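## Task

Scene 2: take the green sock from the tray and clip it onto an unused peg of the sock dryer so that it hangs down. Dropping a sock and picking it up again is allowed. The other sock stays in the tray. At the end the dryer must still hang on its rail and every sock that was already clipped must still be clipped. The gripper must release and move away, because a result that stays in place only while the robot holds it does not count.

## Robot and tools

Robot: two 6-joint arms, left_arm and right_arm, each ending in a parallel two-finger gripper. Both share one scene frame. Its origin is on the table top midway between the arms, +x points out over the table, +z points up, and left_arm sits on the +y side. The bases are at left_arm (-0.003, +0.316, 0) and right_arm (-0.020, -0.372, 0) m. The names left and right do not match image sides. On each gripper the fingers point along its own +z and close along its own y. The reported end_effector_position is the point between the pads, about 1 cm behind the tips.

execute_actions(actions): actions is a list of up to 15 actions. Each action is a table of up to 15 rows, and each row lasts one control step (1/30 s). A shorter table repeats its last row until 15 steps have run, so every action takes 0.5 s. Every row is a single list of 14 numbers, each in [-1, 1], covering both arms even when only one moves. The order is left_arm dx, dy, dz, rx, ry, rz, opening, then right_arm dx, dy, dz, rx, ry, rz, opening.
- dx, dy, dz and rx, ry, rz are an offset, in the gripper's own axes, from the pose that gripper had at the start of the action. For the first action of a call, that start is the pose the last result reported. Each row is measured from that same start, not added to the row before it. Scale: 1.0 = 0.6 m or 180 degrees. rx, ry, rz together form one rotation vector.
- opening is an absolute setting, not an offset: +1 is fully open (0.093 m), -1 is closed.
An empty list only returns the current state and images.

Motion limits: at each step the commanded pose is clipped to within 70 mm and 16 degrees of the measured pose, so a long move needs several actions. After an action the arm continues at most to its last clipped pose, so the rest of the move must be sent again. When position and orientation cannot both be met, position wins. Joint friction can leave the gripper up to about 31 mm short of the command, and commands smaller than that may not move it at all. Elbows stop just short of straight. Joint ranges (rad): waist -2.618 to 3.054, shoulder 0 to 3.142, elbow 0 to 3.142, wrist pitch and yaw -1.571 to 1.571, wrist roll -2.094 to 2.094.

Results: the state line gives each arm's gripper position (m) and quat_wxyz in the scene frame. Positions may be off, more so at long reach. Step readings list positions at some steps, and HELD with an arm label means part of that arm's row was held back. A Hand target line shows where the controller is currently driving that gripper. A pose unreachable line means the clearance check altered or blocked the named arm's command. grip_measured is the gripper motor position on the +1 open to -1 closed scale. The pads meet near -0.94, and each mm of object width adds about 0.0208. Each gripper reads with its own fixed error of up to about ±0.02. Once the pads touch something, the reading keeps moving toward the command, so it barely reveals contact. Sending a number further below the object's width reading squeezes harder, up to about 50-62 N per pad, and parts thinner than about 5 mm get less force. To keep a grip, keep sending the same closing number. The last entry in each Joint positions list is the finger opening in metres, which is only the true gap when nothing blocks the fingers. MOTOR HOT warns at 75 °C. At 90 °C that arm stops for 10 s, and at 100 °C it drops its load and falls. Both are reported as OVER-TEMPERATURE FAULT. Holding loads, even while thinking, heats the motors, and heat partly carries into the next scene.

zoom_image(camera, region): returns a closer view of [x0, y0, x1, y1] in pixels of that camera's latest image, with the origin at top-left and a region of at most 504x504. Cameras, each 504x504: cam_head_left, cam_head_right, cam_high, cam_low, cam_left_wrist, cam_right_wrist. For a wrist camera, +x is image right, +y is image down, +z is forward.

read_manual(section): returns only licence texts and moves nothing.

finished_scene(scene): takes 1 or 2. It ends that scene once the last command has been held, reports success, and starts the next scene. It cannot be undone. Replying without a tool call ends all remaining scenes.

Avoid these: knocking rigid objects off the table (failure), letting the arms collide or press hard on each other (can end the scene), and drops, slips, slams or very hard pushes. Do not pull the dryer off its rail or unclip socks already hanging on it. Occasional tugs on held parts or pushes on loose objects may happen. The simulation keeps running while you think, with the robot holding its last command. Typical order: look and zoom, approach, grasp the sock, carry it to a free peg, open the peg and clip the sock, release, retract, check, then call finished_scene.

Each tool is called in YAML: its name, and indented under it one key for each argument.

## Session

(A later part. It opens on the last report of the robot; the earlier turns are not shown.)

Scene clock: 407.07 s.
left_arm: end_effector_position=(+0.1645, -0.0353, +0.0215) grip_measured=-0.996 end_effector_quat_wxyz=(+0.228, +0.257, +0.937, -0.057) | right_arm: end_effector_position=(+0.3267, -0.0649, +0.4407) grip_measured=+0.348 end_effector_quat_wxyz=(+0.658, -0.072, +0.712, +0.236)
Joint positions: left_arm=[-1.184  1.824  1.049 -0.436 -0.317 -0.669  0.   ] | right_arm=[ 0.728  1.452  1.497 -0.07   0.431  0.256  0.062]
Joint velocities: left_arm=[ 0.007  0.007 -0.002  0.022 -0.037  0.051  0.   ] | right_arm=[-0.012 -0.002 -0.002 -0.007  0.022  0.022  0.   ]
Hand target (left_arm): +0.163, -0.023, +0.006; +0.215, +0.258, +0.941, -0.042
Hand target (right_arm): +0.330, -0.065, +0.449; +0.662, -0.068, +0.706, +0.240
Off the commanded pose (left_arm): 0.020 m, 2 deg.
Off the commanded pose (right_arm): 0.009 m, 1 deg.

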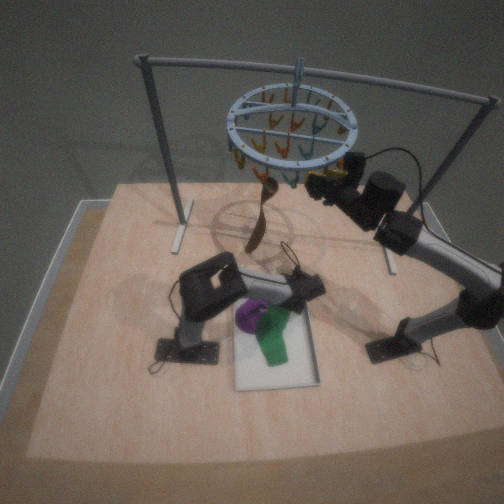

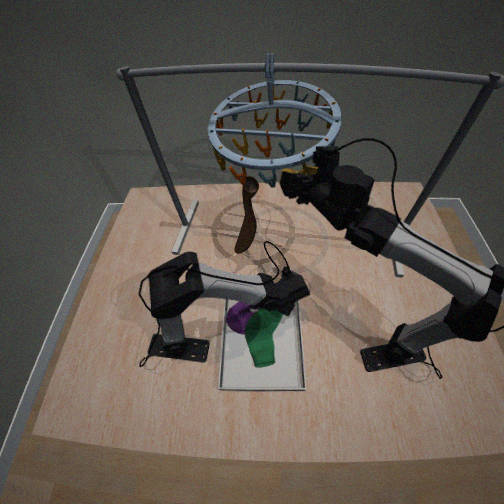

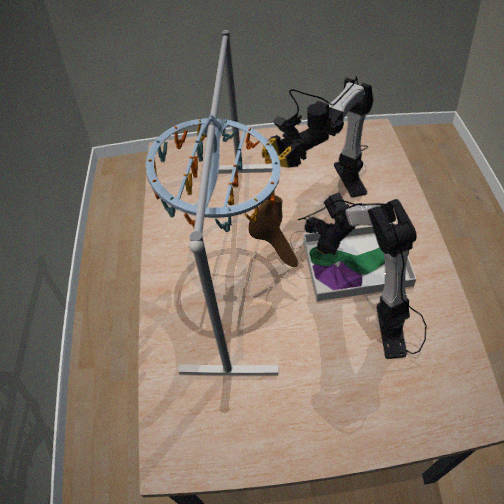

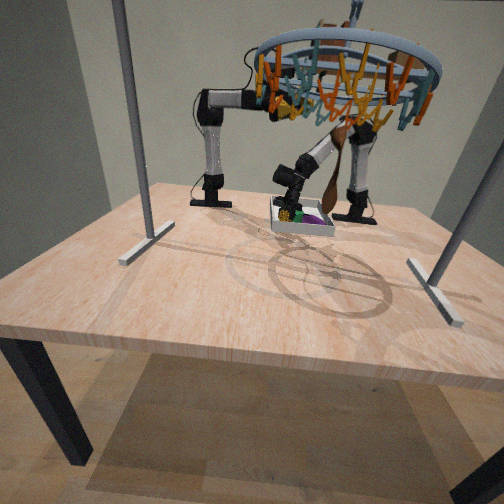

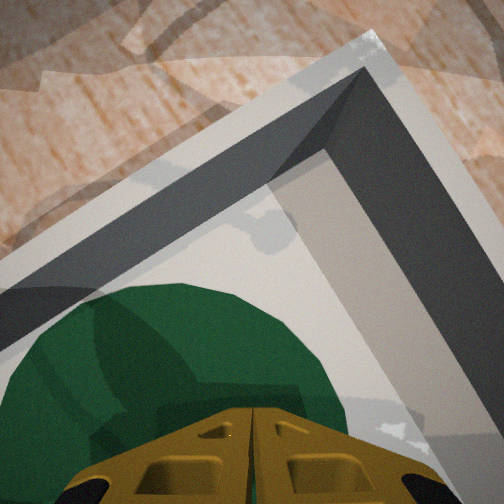

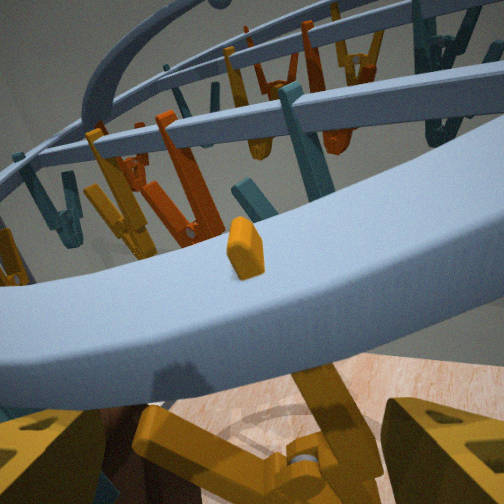

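execute_actions:
  actions:
    - [[0.0231,0.016,0.0175,-0.0055,0.0104,0.002,-0.93,-0.002,0.0005,0,0,-0.0015,0.0007,0.33],[0.0231,0.016,0.0175,-0.0055,0.0104,0.002,-0.84,-0.004,0.001,0,-0.001,-0.003,0.0015,0.31],[0.0231,0.016,0.0175,-0.0055,0.0104,0.002,-0.75,-0.006,0.0016,0,-0.001,-0.0046,0.0022,0.29],[0.0231,0.016,0.0175,-0.0055,0.0104,0.002,-0.66,-0.008,0.0021,0,-0.0016,-0.0062,0.0029,0.27],[0.0231,0.016,0.0175,-0.0055,0.0104,0.002,-0.57,-0.01,0.0026,0,-0.002,-0.0077,0.0036,0.25],[0.0231,0.016,0.0175,-0.0055,0.0104,0.002,-0.48,-0.012,0.0032,0,-0.0024,-0.0092,0.0044,0.23],[0.0231,0.016,0.0175,-0.0055,0.0104,0.002,-0.39,-0.014,0.0037,0,-0.0028,-0.0108,0.0051,0.21],[0.0231,0.016,0.0175,-0.0055,0.0104,0.002,-0.3,-0.016,0.0042,0,-0.0032,-0.0123,0.0058,0.2],[0.0231,0.016,0.0175,-0.0055,0.0104,0.002,-0.21,-0.018,0.0048,0,-0.0036,-0.0139,0.0066,0.2],[0.0231,0.016,0.0175,-0.003,0.0104,0.001,-0.12,-0.0201,0.0053,0,-0.004,-0.0154,0.0073,0.2],[0.0231,0.016,0.0175,0,0.0104,-0.0005,-0.1,-0.0201,0.0053,0,-0.004,-0.0154,0.0073,0.2],[0.0231,0.016,0.0175,0.003,0.0104,-0.002,-0.1,-0.0201,0.0053,0,-0.004,-0.0154,0.0073,0.2],[0.0231,0.016,0.0175,0.006,0.0104,-0.0035,-0.1,-0.0201,0.0053,0,-0.004,-0.0154,0.0073,0.2],[0.0231,0.016,0.0175,0.008,0.0104,-0.0045,-0.1,-0.0201,0.0053,0,-0.004,-0.0154,0.0073,0.2],[0.0231,0.016,0.0175,0.0099,0.0104,-0.0051,-0.1,-0.0201,0.0053,0,-0.004,-0.0154,0.0073,0.2]]

Scene clock: 454.47 s.
left_arm: end_effector_position=(+0.1666, -0.0346, +0.0194) grip_measured=-0.102 end_effector_quat_wxyz=(+0.227, +0.251, +0.938, -0.069) | right_arm: end_effector_position=(+0.3268, -0.0649, +0.4473) grip_measured=+0.203 end_effector_quat_wxyz=(+0.665, -0.066, +0.703, +0.244)
Joint positions: left_arm=[-1.171  1.816  1.025 -0.4   -0.299 -0.667  0.04 ] | right_arm=[ 0.728  1.452  1.497 -0.041  0.431  0.256  0.055]
Joint velocities: left_arm=[ 0.066 -0.09  -0.149  0.212  0.154 -0.022 -0.001] | right_arm=[-0.027 -0.007  0.007  0.066 -0.066 -0.007  0.001]
Hand target (left_arm): +0.163, -0.023, +0.007; +0.208, +0.253, +0.942, -0.068
Hand target (right_arm): +0.327, -0.065, +0.453; +0.671, -0.062, +0.695, +0.250
Off the commanded pose (left_arm): 0.018 m, 2 deg.
Off the commanded pose (right_arm): 0.006 m, 1 deg.
Step readings (end_effector_position):
0: left_arm (+0.1645, -0.0353, +0.0215) | right_arm (+0.3267, -0.0649, +0.4407)
1: left_arm (+0.1645, -0.0353, +0.0215) | right_arm (+0.3267, -0.0649, +0.4407)
2: left_arm (+0.1644, -0.0353, +0.0215) | right_arm (+0.3267, -0.0649, +0.4407)
4: left_arm (+0.1644, -0.0353, +0.0215) | right_arm (+0.3267, -0.0649, +0.4409)
8: left_arm (+0.1643, -0.0354, +0.0215) | right_arm (+0.3268, -0.0649, +0.4433)
15: end_effector_position above

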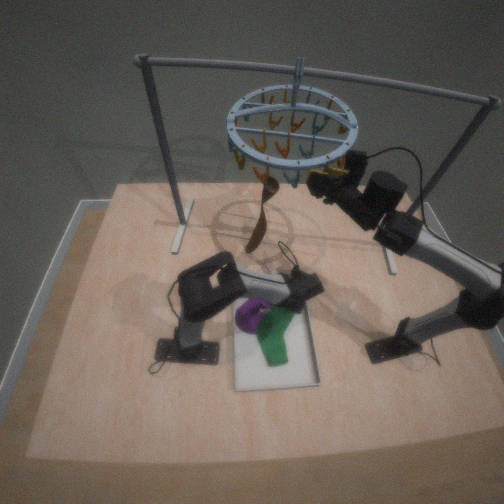

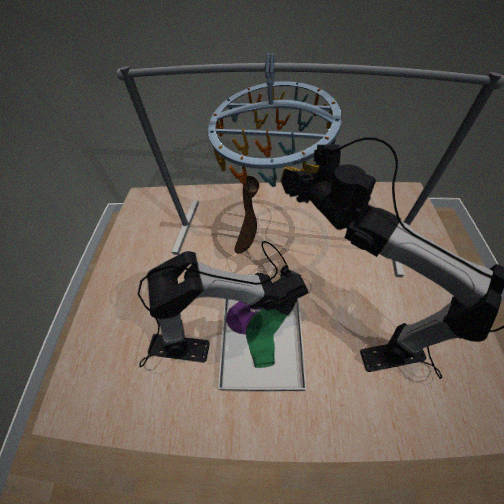

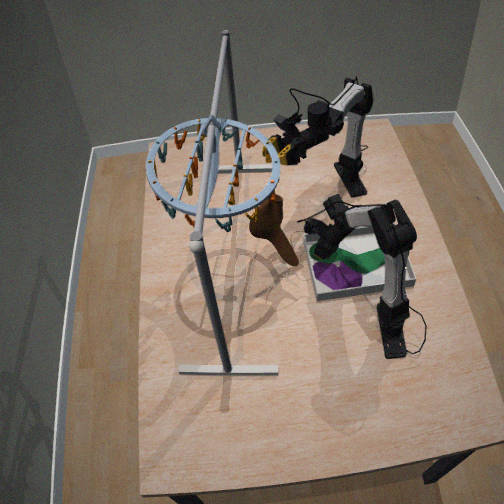

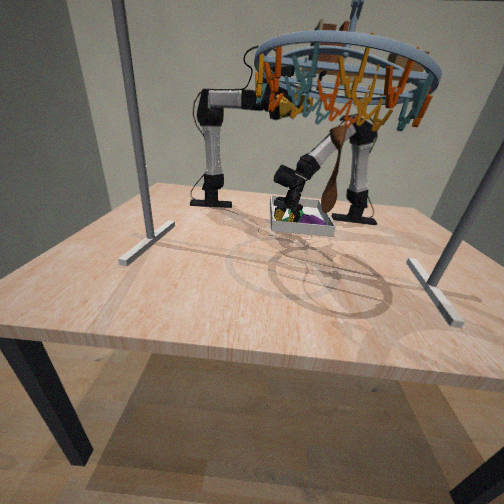

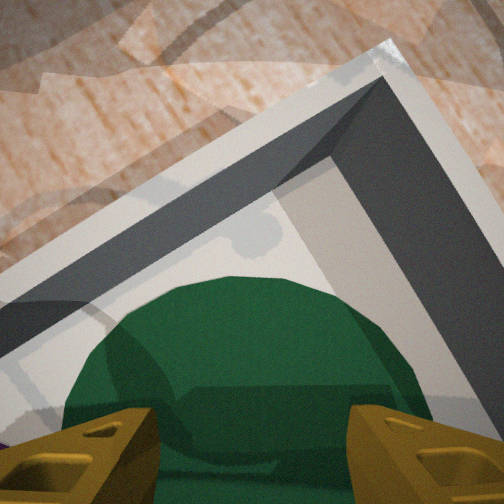

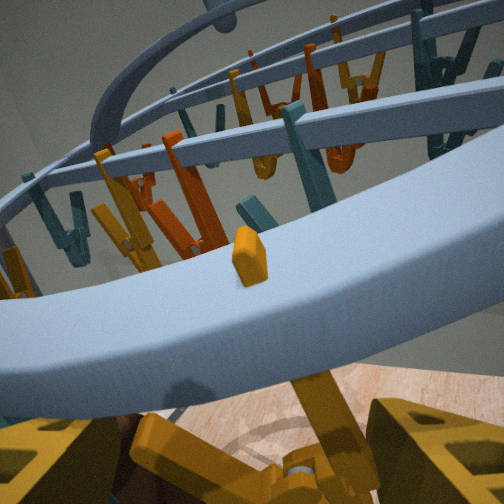

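execute_actions:
  actions: []

Scene clock: 457.30 s.
left_arm: end_effector_position=(+0.1668, -0.0354, +0.0195) grip_measured=-0.102 end_effector_quat_wxyz=(+0.226, +0.251, +0.938, -0.076) | right_arm: end_effector_position=(+0.3268, -0.0649, +0.4480) grip_measured=+0.203 end_effector_quat_wxyz=(+0.666, -0.066, +0.702, +0.244)
Joint positions: left_arm=[-1.166  1.811  1.016 -0.384 -0.287 -0.663  0.04 ] | right_arm=[ 0.728  1.452  1.497 -0.038  0.431  0.256  0.055]
Joint velocities: left_arm=[-0.002 -0.007 -0.022 -0.037 -0.007  0.022  0.001] | right_arm=[ 0.017 -0.007  0.002 -0.037 -0.022 -0.007 -0.   ]
Hand target (left_arm): +0.163, -0.023, +0.007; +0.208, +0.253, +0.942, -0.068
Hand target (right_arm): +0.327, -0.065, +0.453; +0.671, -0.062, +0.695, +0.250
Off the commanded pose (left_arm): 0.019 m, 2 deg.
Off the commanded pose (right_arm): 0.005 m, 1 deg.

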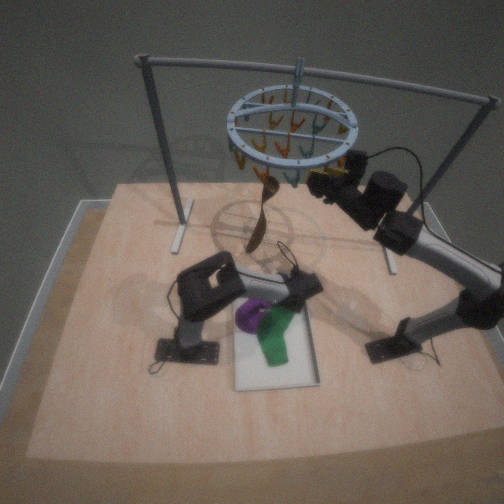

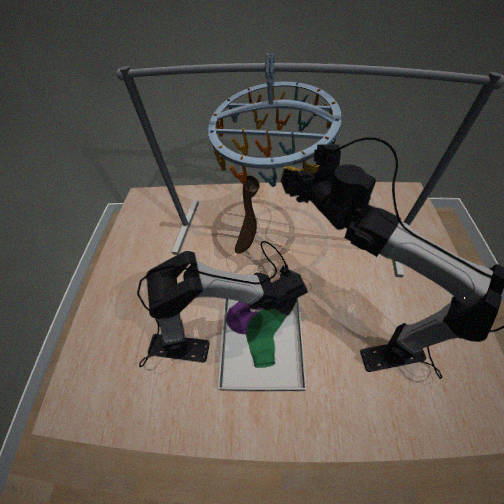

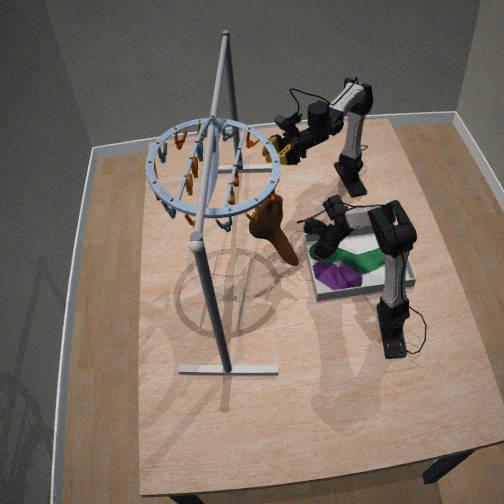

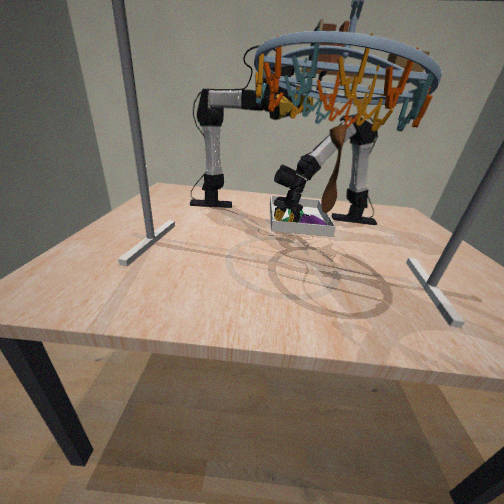

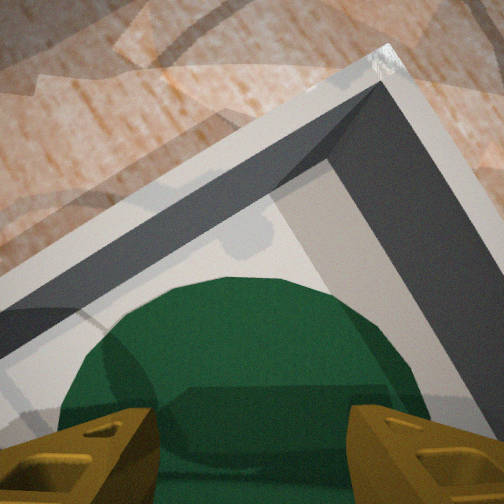

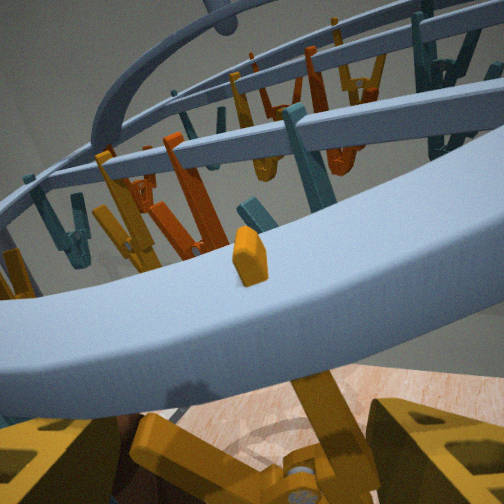

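execute_actions:
  actions:
    - [[0.0245,0.0153,0.0125,-0.0018,0.0127,0.0008,-0.14,0,0,0,0,0,0,0.16],[0.0255,0.0154,0.0145,-0.0018,0.0127,0.0008,-0.2,0,0,0,0,0,0,0.12],[0.0265,0.0155,0.0165,-0.0018,0.0127,0.0008,-0.27,0,0,0,0,0,0,0.08],[0.0274,0.0155,0.0181,-0.0018,0.0127,0.0008,-0.34,0,0,0,0,0,0,0.03],[0.0274,0.0155,0.0181,-0.0018,0.0127,0.0008,-0.41,0,0,0,0,0,0,-0.02],[0.0274,0.0155,0.0181,-0.0018,0.0127,0.0008,-0.48,0,0,0,0,0,0,-0.07],[0.0274,0.0155,0.0181,-0.0018,0.0127,0.0008,-0.55,0,0,0,0,0,0,-0.12],[0.0274,0.0155,0.0181,-0.0018,0.0127,0.0008,-0.62,0,0,0,0,0,0,-0.17],[0.0274,0.0155,0.0181,-0.0018,0.0127,0.0008,-0.69,0,0,0,0,0,0,-0.22],[0.0274,0.0155,0.0181,-0.0018,0.0127,0.0008,-0.76,0,0,0,0,0,0,-0.27],[0.0274,0.0155,0.0181,-0.0018,0.0127,0.0008,-0.83,0,0,0,0,0,0,-0.31],[0.0274,0.0155,0.0181,-0.0018,0.0127,0.0008,-0.9,0,0,0,0,0,0,-0.35],[0.0274,0.0155,0.0181,-0.0018,0.0127,0.0008,-0.96,0,0,0,0,0,0,-0.39],[0.0274,0.0155,0.0181,-0.0018,0.0127,0.0008,-1,0,0,0,0,0,0,-0.42],[0.0274,0.0155,0.0181,-0.0018,0.0127,0.0008,-1,0,0,0,0,0,0,-0.44]]

Scene clock: 475.33 s.
left_arm: end_effector_position=(+0.1680, -0.0399, +0.0203) grip_measured=-0.987 end_effector_quat_wxyz=(+0.230, +0.249, +0.937, -0.088) | right_arm: end_effector_position=(+0.3268, -0.0648, +0.4480) grip_measured=-0.288 end_effector_quat_wxyz=(+0.666, -0.066, +0.702, +0.245)
Joint positions: left_arm=[-1.165  1.811  1.01  -0.353 -0.281 -0.663  0.   ] | right_arm=[ 0.728  1.452  1.497 -0.038  0.431  0.256  0.031]
Joint velocities: left_arm=[ 0.002  0.002 -0.012  0.037  0.037  0.007  0.   ] | right_arm=[-0.007  0.002 -0.007 -0.022  0.037 -0.095  0.   ]
Hand target (left_arm): +0.163, -0.023, +0.003; +0.208, +0.252, +0.943, -0.068
Hand target (right_arm): +0.327, -0.065, +0.448; +0.666, -0.066, +0.702, +0.244
Off the commanded pose (left_arm): 0.025 m, 4 deg.
Off the commanded pose (right_arm): 0.000 m, 0 deg.
Step readings (end_effector_position):
0: left_arm (+0.1668, -0.0354, +0.0195) | right_arm (+0.3268, -0.0649, +0.4480)
1: left_arm (+0.1669, -0.0354, +0.0195) | right_arm (+0.3268, -0.0649, +0.4480)
2: left_arm (+0.1670, -0.0358, +0.0197) | right_arm (+0.3268, -0.0649, +0.4480)
4: left_arm (+0.1674, -0.0372, +0.0203) | right_arm (+0.3268, -0.0649, +0.4480)
8: left_arm (+0.1674, -0.0380, +0.0199) | right_arm (+0.3268, -0.0649, +0.4480)
15: end_effector_position above

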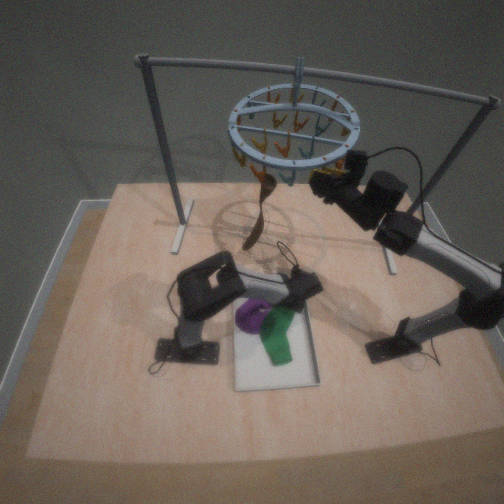

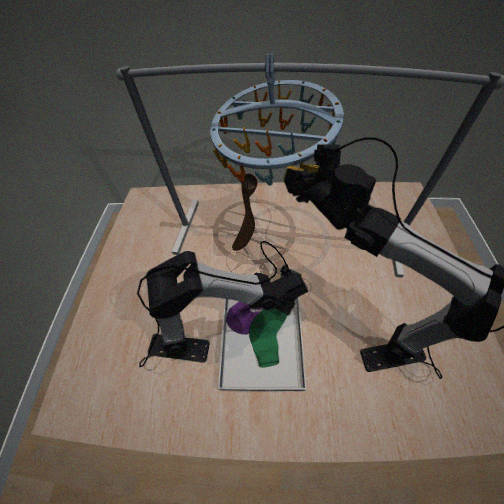

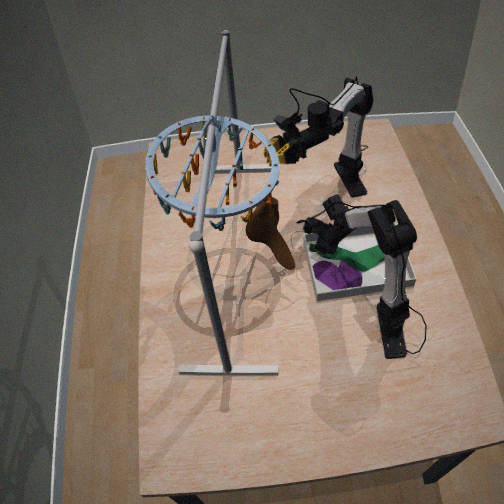

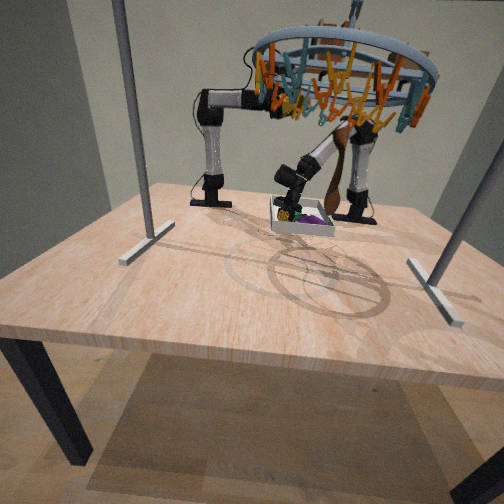

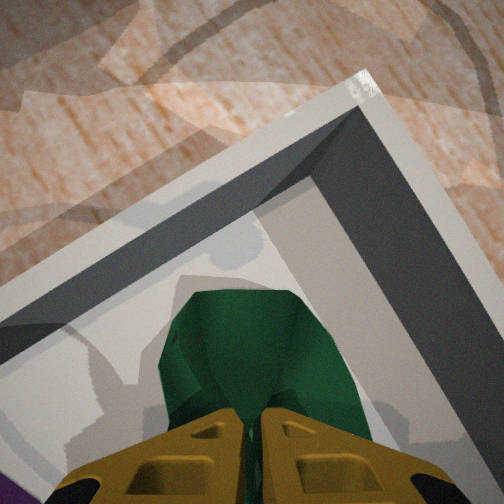

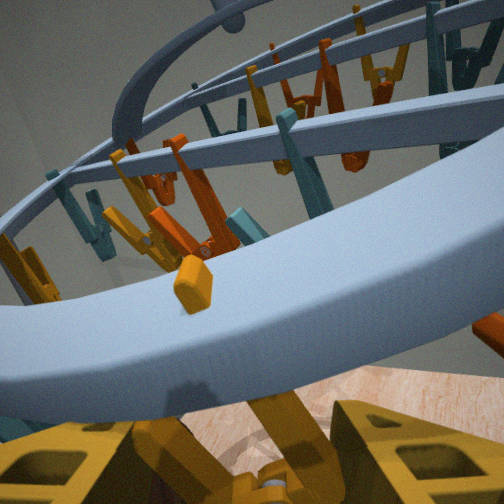

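execute_actions:
  actions: []

Scene clock: 478.00 s.
left_arm: end_effector_position=(+0.1680, -0.0399, +0.0203) grip_measured=-0.991 end_effector_quat_wxyz=(+0.230, +0.249, +0.937, -0.088) | right_arm: end_effector_position=(+0.3268, -0.0648, +0.4480) grip_measured=-0.288 end_effector_quat_wxyz=(+0.666, -0.066, +0.702, +0.245)
Joint positions: left_arm=[-1.165  1.811  1.01  -0.353 -0.281 -0.663  0.   ] | right_arm=[ 0.728  1.452  1.497 -0.038  0.431  0.256  0.031]
Joint velocities: left_arm=[ 0.002 -0.017 -0.007  0.022 -0.037  0.051  0.   ] | right_arm=[-0.022 -0.002 -0.002  0.022 -0.037 -0.081 -0.   ]
Hand target (left_arm): +0.163, -0.023, +0.003; +0.208, +0.252, +0.943, -0.068
Hand target (right_arm): +0.327, -0.065, +0.448; +0.666, -0.066, +0.702, +0.244
Off the commanded pose (left_arm): 0.025 m, 4 deg.
Off the commanded pose (right_arm): 0.000 m, 0 deg.

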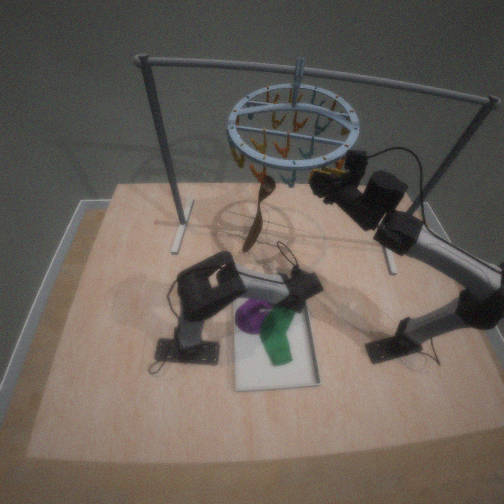

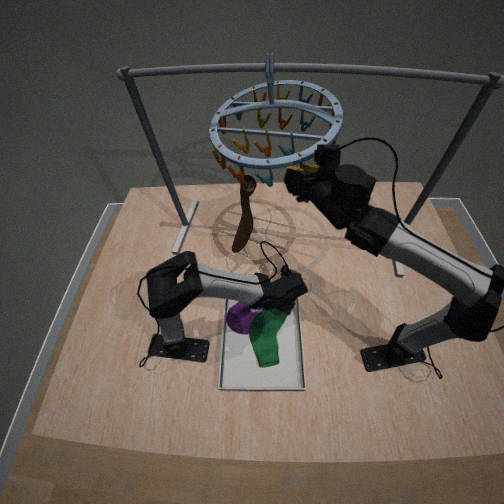

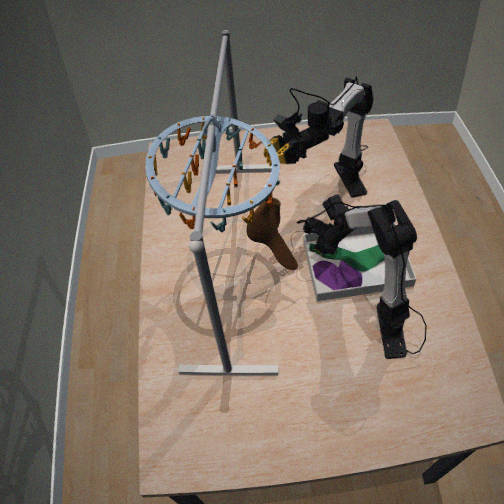

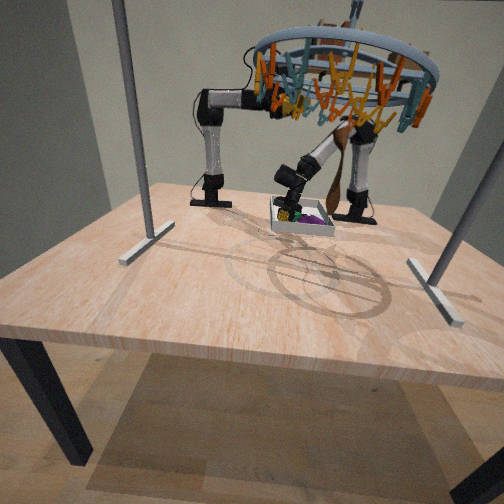

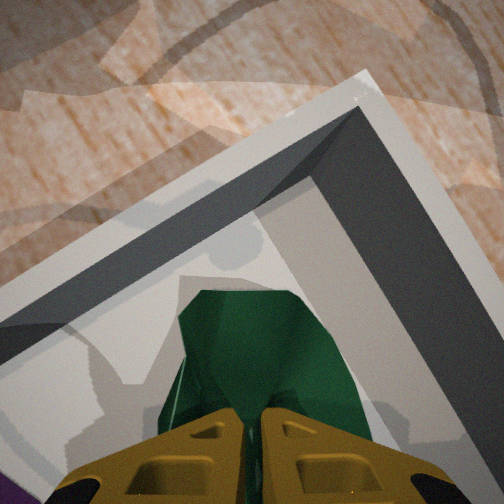

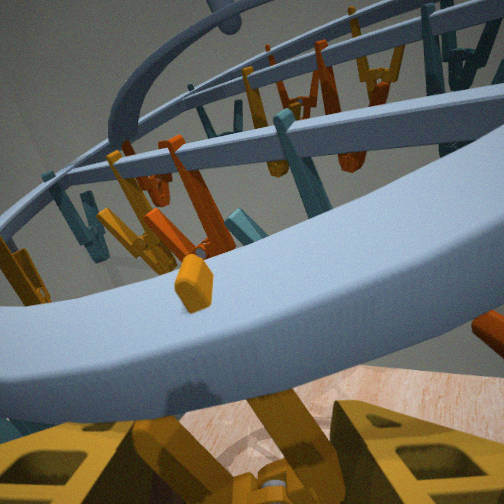

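zoom_image:
  camera: "cam_low"
  region: [255, 70, 330, 130]

zoom_image:
  camera: "cam_right_wrist"
  region: [80, 340, 400, 504]

Region (255, 70, 330, 130) of cam_low's 504x504 image, scaled by 6.720, with more detail than that image has; it fills the top 403 rows of this view, and the rest is white.

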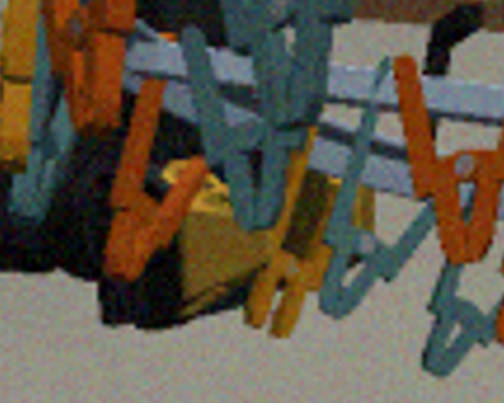

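Region (80, 340, 400, 504) of cam_right_wrist's 504x504 image, scaled by 1.575, with more detail than that image has; it fills the top 258 rows of this view, and the rest is white.

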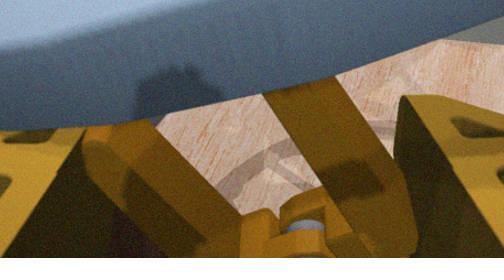

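execute_actions:
  actions:
    - [[-0.002,0,-0.006,0,0,0,-1,0,0,0,0,0,0,-0.15],[-0.005,0.001,-0.016,0,0,0,-1,0,0,0,0,0,0,-0.07],[-0.01,0.002,-0.03,0,-0.004,0,-1,0,0,0,0,0,0,0.0],[-0.016,0.004,-0.047,0.002,-0.012,0.002,-1,0,0,0,0,0,0,0.07],[-0.023,0.005,-0.066,0.004,-0.024,0.005,-1,0,0,0,0,0,0,0.14],[-0.031,0.007,-0.087,0.007,-0.038,0.008,-1,0,0,0,0,0,0,0.21],[-0.039,0.009,-0.109,0.01,-0.054,0.011,-1,0,0,0,0,0,-0.005,0.28],[-0.047,0.011,-0.131,0.013,-0.071,0.014,-1,0,0,0,0,0,-0.015,0.34],[-0.055,0.013,-0.153,0.017,-0.088,0.018,-1,0,0,0,0,0,-0.03,0.4],[-0.063,0.015,-0.174,0.02,-0.105,0.021,-1,0,0,0,0,0,-0.045,0.4],[-0.071,0.016,-0.193,0.023,-0.121,0.024,-1,0,0,0,0,0,-0.06,0.4],[-0.078,0.018,-0.21,0.026,-0.136,0.027,-1,0,0,0,0,0,-0.075,0.4],[-0.084,0.019,-0.224,0.028,-0.149,0.03,-1,0,0,0,0,0,-0.088,0.4],[-0.088,0.02,-0.234,0.03,-0.159,0.032,-1,0,0,0,0,0,-0.097,0.4],[-0.091,0.02,-0.24,0.0314,-0.1667,0.0336,-1,0,0,0,0,0,-0.102,0.4]]

Scene clock: 487.17 s.
left_arm: end_effector_position=(+0.1539, -0.0225, +0.1642) grip_measured=-0.991 end_effector_quat_wxyz=(+0.399, +0.264, +0.857, -0.191) | right_arm: end_effector_position=(+0.3268, -0.0648, +0.4480) grip_measured=+0.398 end_effector_quat_wxyz=(+0.685, -0.130, +0.693, +0.183)
Joint positions: left_arm=[-1.262  1.316  0.868 -0.299 -0.46  -0.537  0.   ] | right_arm=[ 0.728  1.452  1.497 -0.038  0.43   0.074  0.064]
Joint velocities: left_arm=[-0.173 -0.916 -0.408  0.549 -0.491  0.52   0.   ] | right_arm=[-0.022  0.007  0.007 -0.066  0.095 -0.799  0.   ]
Hand target (left_arm): +0.158, -0.014, +0.172; +0.446, +0.276, +0.833, -0.177
Hand target (right_arm): +0.327, -0.065, +0.448; +0.694, -0.174, +0.684, +0.139
Off the commanded pose (left_arm): 0.014 m, 8 deg.
Off the commanded pose (right_arm): 0.000 m, 8 deg.
Step readings (end_effector_position):
0: left_arm (+0.1680, -0.0399, +0.0203) | right_arm (+0.3268, -0.0648, +0.4480)
1: left_arm (+0.1681, -0.0398, +0.0204) | right_arm (+0.3268, -0.0648, +0.4480)
2: left_arm (+0.1681, -0.0399, +0.0211) | right_arm (+0.3267, -0.0648, +0.4480)
4: left_arm (+0.1679, -0.0386, +0.0265) | right_arm (+0.3268, -0.0647, +0.4480)
8: left_arm (+0.1656, -0.0354, +0.0667) | right_arm (+0.3268, -0.0648, +0.4480)
15: end_effector_position above

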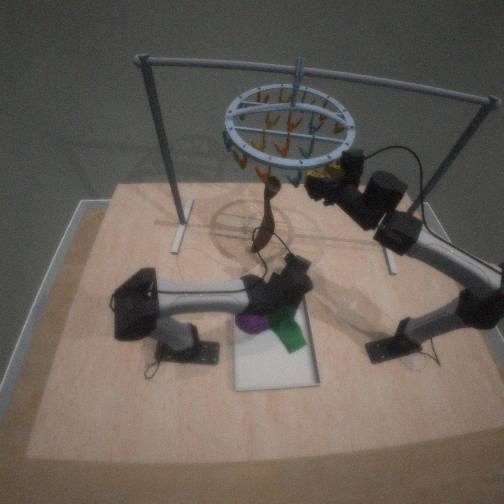

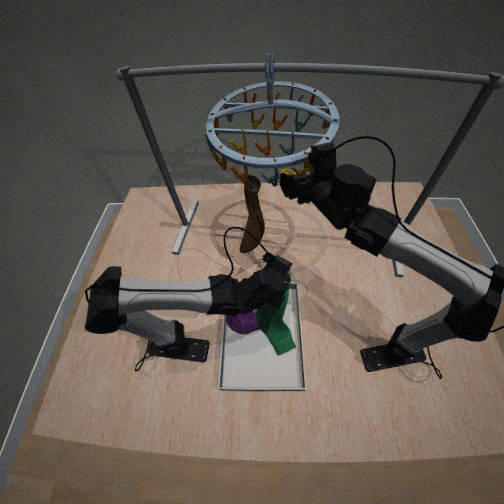

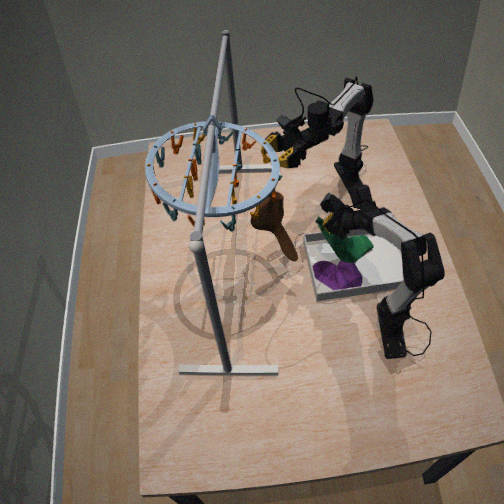

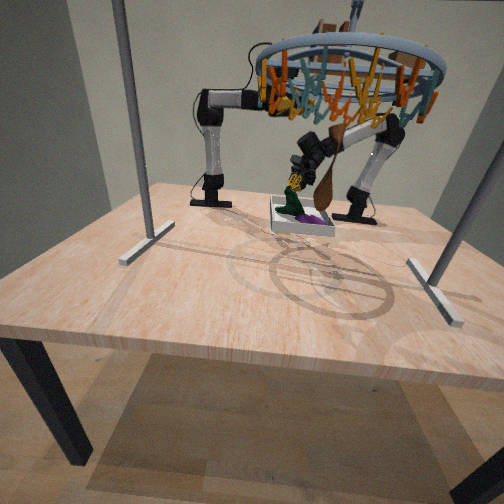

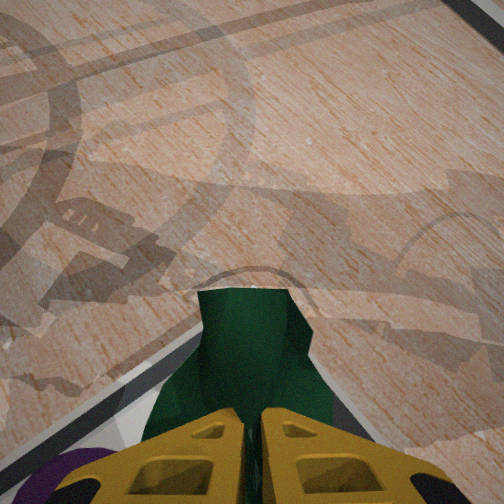

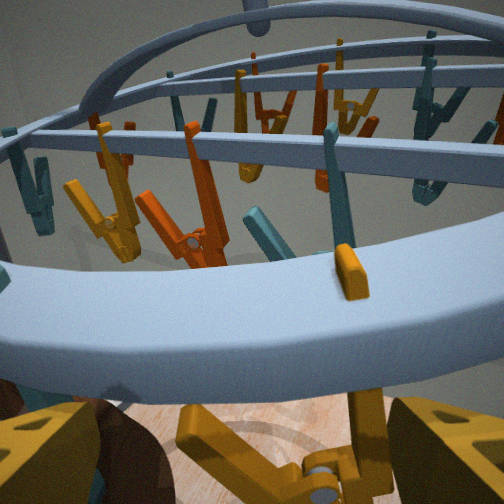

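execute_actions:
  actions: []

Scene clock: 488.23 s.
left_arm: end_effector_position=(+0.1603, -0.0157, +0.1774) grip_measured=-0.991 end_effector_quat_wxyz=(+0.444, +0.272, +0.835, -0.179) | right_arm: end_effector_position=(+0.3268, -0.0648, +0.4480) grip_measured=+0.398 end_effector_quat_wxyz=(+0.695, -0.170, +0.684, +0.143)
Joint positions: left_arm=[-1.27   1.272  0.83  -0.239 -0.532 -0.459  0.   ] | right_arm=[ 0.728  1.452  1.497 -0.038  0.43  -0.044  0.064]
Joint velocities: left_arm=[-0.002 -0.002  0.007 -0.037 -0.007  0.022  0.   ] | right_arm=[-0.017 -0.007 -0.012 -0.037 -0.037  0.051  0.   ]
Hand target (left_arm): +0.158, -0.014, +0.172; +0.446, +0.276, +0.833, -0.177
Hand target (right_arm): +0.327, -0.065, +0.448; +0.694, -0.174, +0.684, +0.139
Off the commanded pose (left_arm): 0.006 m, 2 deg.
Off the commanded pose (right_arm): 0.000 m, 1 deg.

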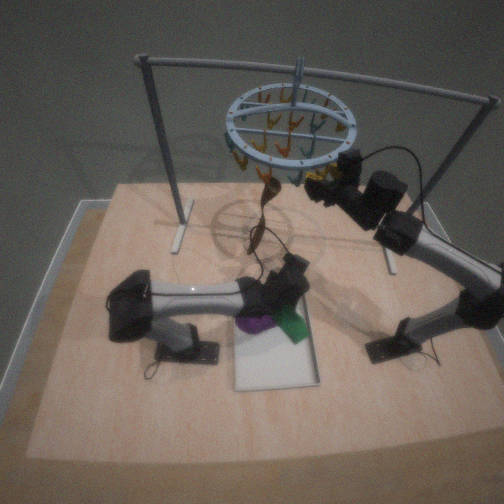

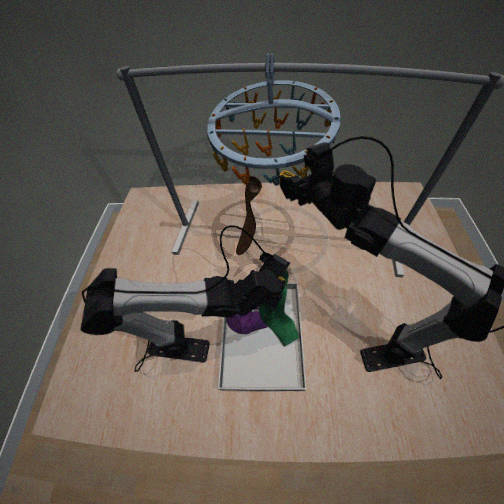

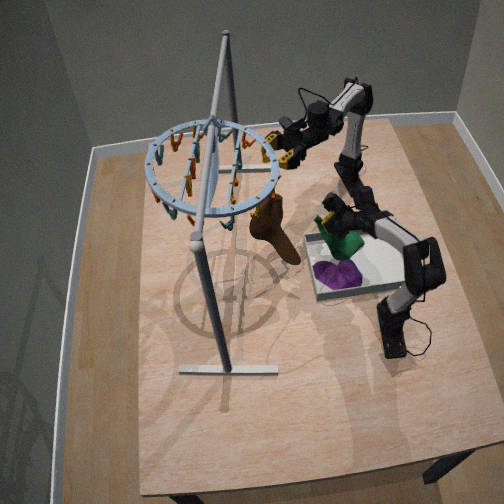

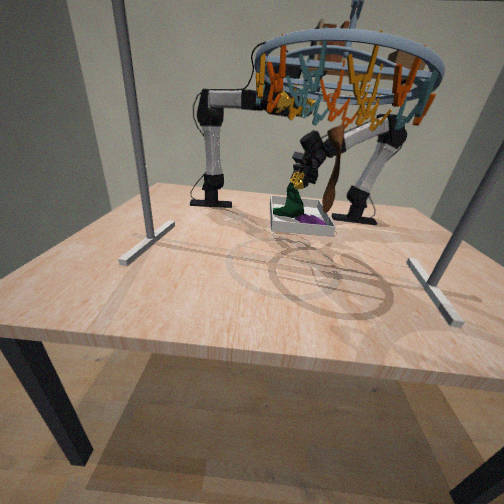

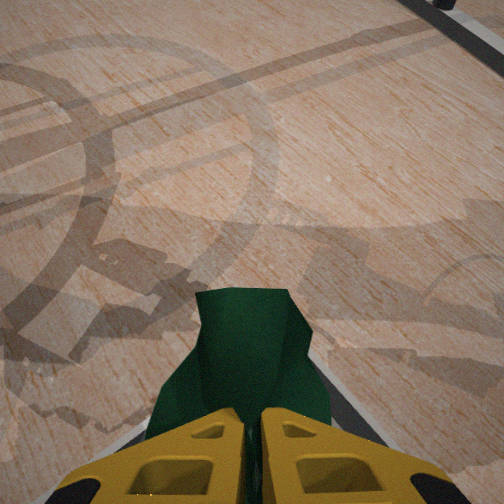

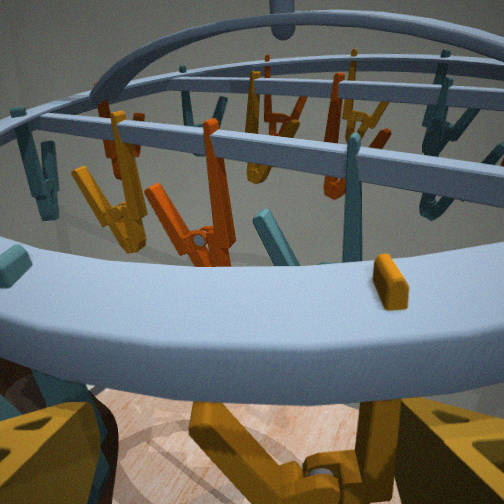

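execute_actions:
  actions:
    - [[-0.004,0.002,-0.001,0.002,-0.005,0.001,-1,0,0,0,0,0,0,0.34],[-0.011,0.006,-0.002,0.005,-0.014,0.003,-1,0,0,0,0,0,0,0.28],[-0.021,0.011,-0.004,0.009,-0.026,0.005,-1,0,0,0,0,0,0,0.22],[-0.034,0.018,-0.006,0.014,-0.04,0.008,-1,0,0,0,0,0,0,0.16],[-0.049,0.026,-0.009,0.019,-0.056,0.011,-1,0,0,0,0,0,0,0.1],[-0.065,0.035,-0.012,0.025,-0.073,0.014,-1,0,0,0,0,0,0,0.04],[-0.082,0.044,-0.016,0.031,-0.09,0.018,-1,0,0,0,0,0,0,-0.02],[-0.099,0.053,-0.019,0.037,-0.107,0.021,-1,0,0,0,0,0,0,-0.08],[-0.116,0.062,-0.022,0.043,-0.124,0.024,-1,0,0,0,0,0,0,-0.13],[-0.133,0.071,-0.025,0.049,-0.14,0.028,-1,0,0,0,0,0,0,-0.18],[-0.149,0.08,-0.028,0.054,-0.155,0.031,-1,0,0,0,0,0,0,-0.23],[-0.163,0.087,-0.031,0.058,-0.168,0.033,-1,0,0,0,0,0,0,-0.27],[-0.175,0.093,-0.033,0.062,-0.178,0.035,-1,0,0,0,0,0,0,-0.31],[-0.183,0.098,-0.035,0.065,-0.186,0.037,-1,0,0,0,0,0,0,-0.35],[-0.1879,0.1003,-0.0357,0.0664,-0.1909,0.0376,-1,0,0,0,0,0,0,-0.38]]

Scene clock: 512.37 s.
left_arm: end_effector_position=(+0.2324, +0.0238, +0.2614) grip_measured=-0.991 end_effector_quat_wxyz=(+0.597, +0.257, +0.723, -0.232) | right_arm: end_effector_position=(+0.3268, -0.0648, +0.4480) grip_measured=-0.358 end_effector_quat_wxyz=(+0.695, -0.170, +0.684, +0.143)
Joint positions: left_arm=[-0.955  1.066  0.67   0.207 -0.315 -0.088  0.   ] | right_arm=[ 0.728  1.452  1.497 -0.038  0.43  -0.044  0.028]
Joint velocities: left_arm=[ 0.735 -0.002 -0.149  1.399  0.886  0.667  0.   ] | right_arm=[-0.002  0.002 -0.022  0.081 -0.037 -0.007 -0.029]
Hand target (left_arm): +0.229, +0.016, +0.285; +0.638, +0.292, +0.659, -0.271
Hand target (right_arm): +0.327, -0.065, +0.448; +0.695, -0.170, +0.684, +0.143
Off the commanded pose (left_arm): 0.023 m, 16 deg; orientation clipped at the last step of the last action.
Off the commanded pose (right_arm): 0.000 m, 0 deg.
Step readings (end_effector_position):
0: left_arm (+0.1603, -0.0157, +0.1774) | right_arm (+0.3268, -0.0648, +0.4480)
1: left_arm (+0.1603, -0.0158, +0.1774) | right_arm (+0.3268, -0.0648, +0.4480)
2: left_arm (+0.1607, -0.0162, +0.1781) | right_arm (+0.3268, -0.0648, +0.4480)
4: left_arm (+0.1637, -0.0155, +0.1813) | right_arm (+0.3268, -0.0648, +0.4480)
8: left_arm (+0.1837, +0.0019, +0.1985) | right_arm (+0.3268, -0.0648, +0.4480)
15: end_effector_position above

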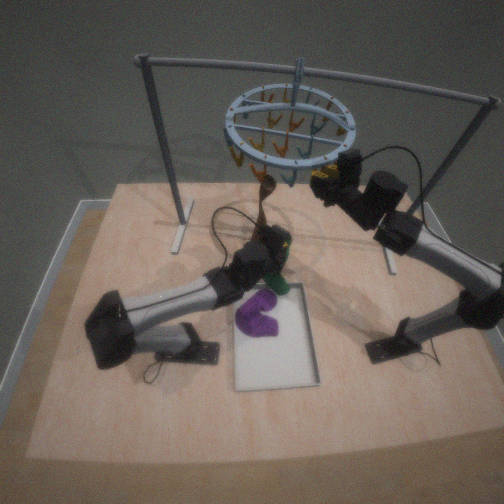

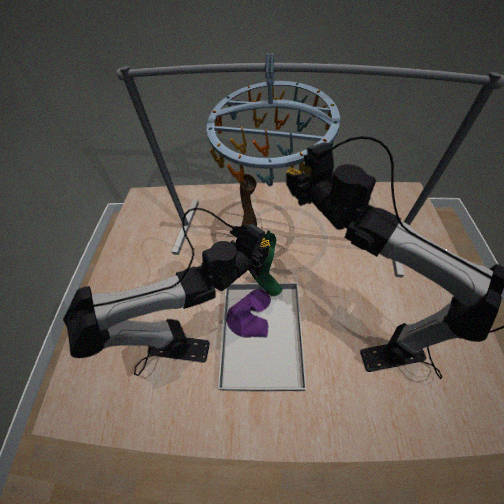

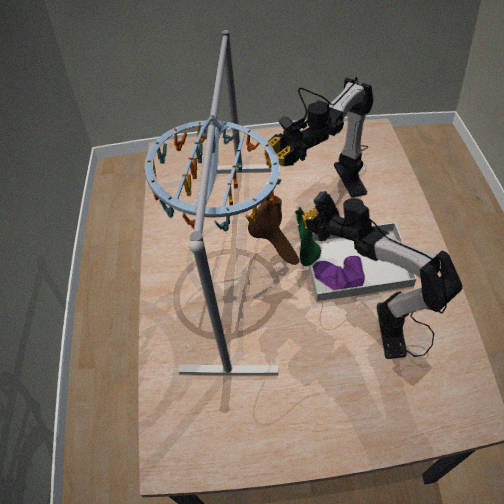

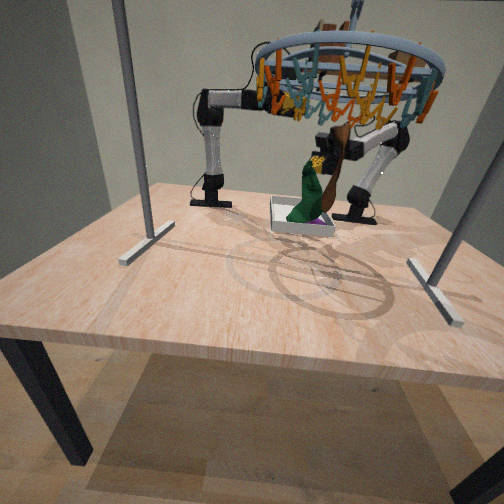

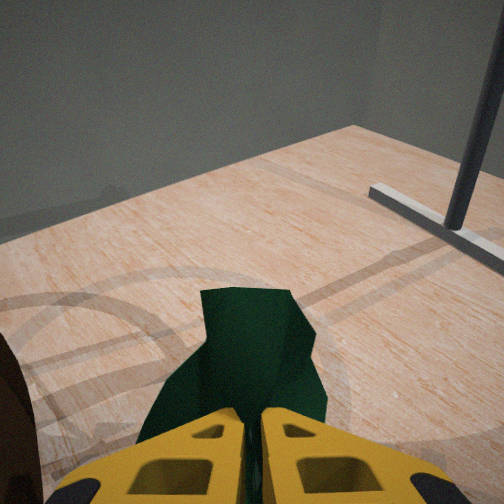

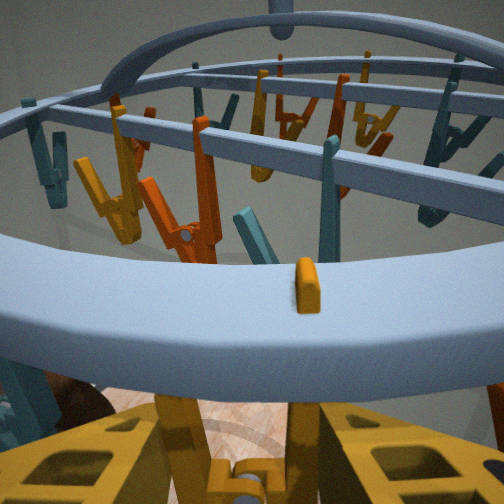

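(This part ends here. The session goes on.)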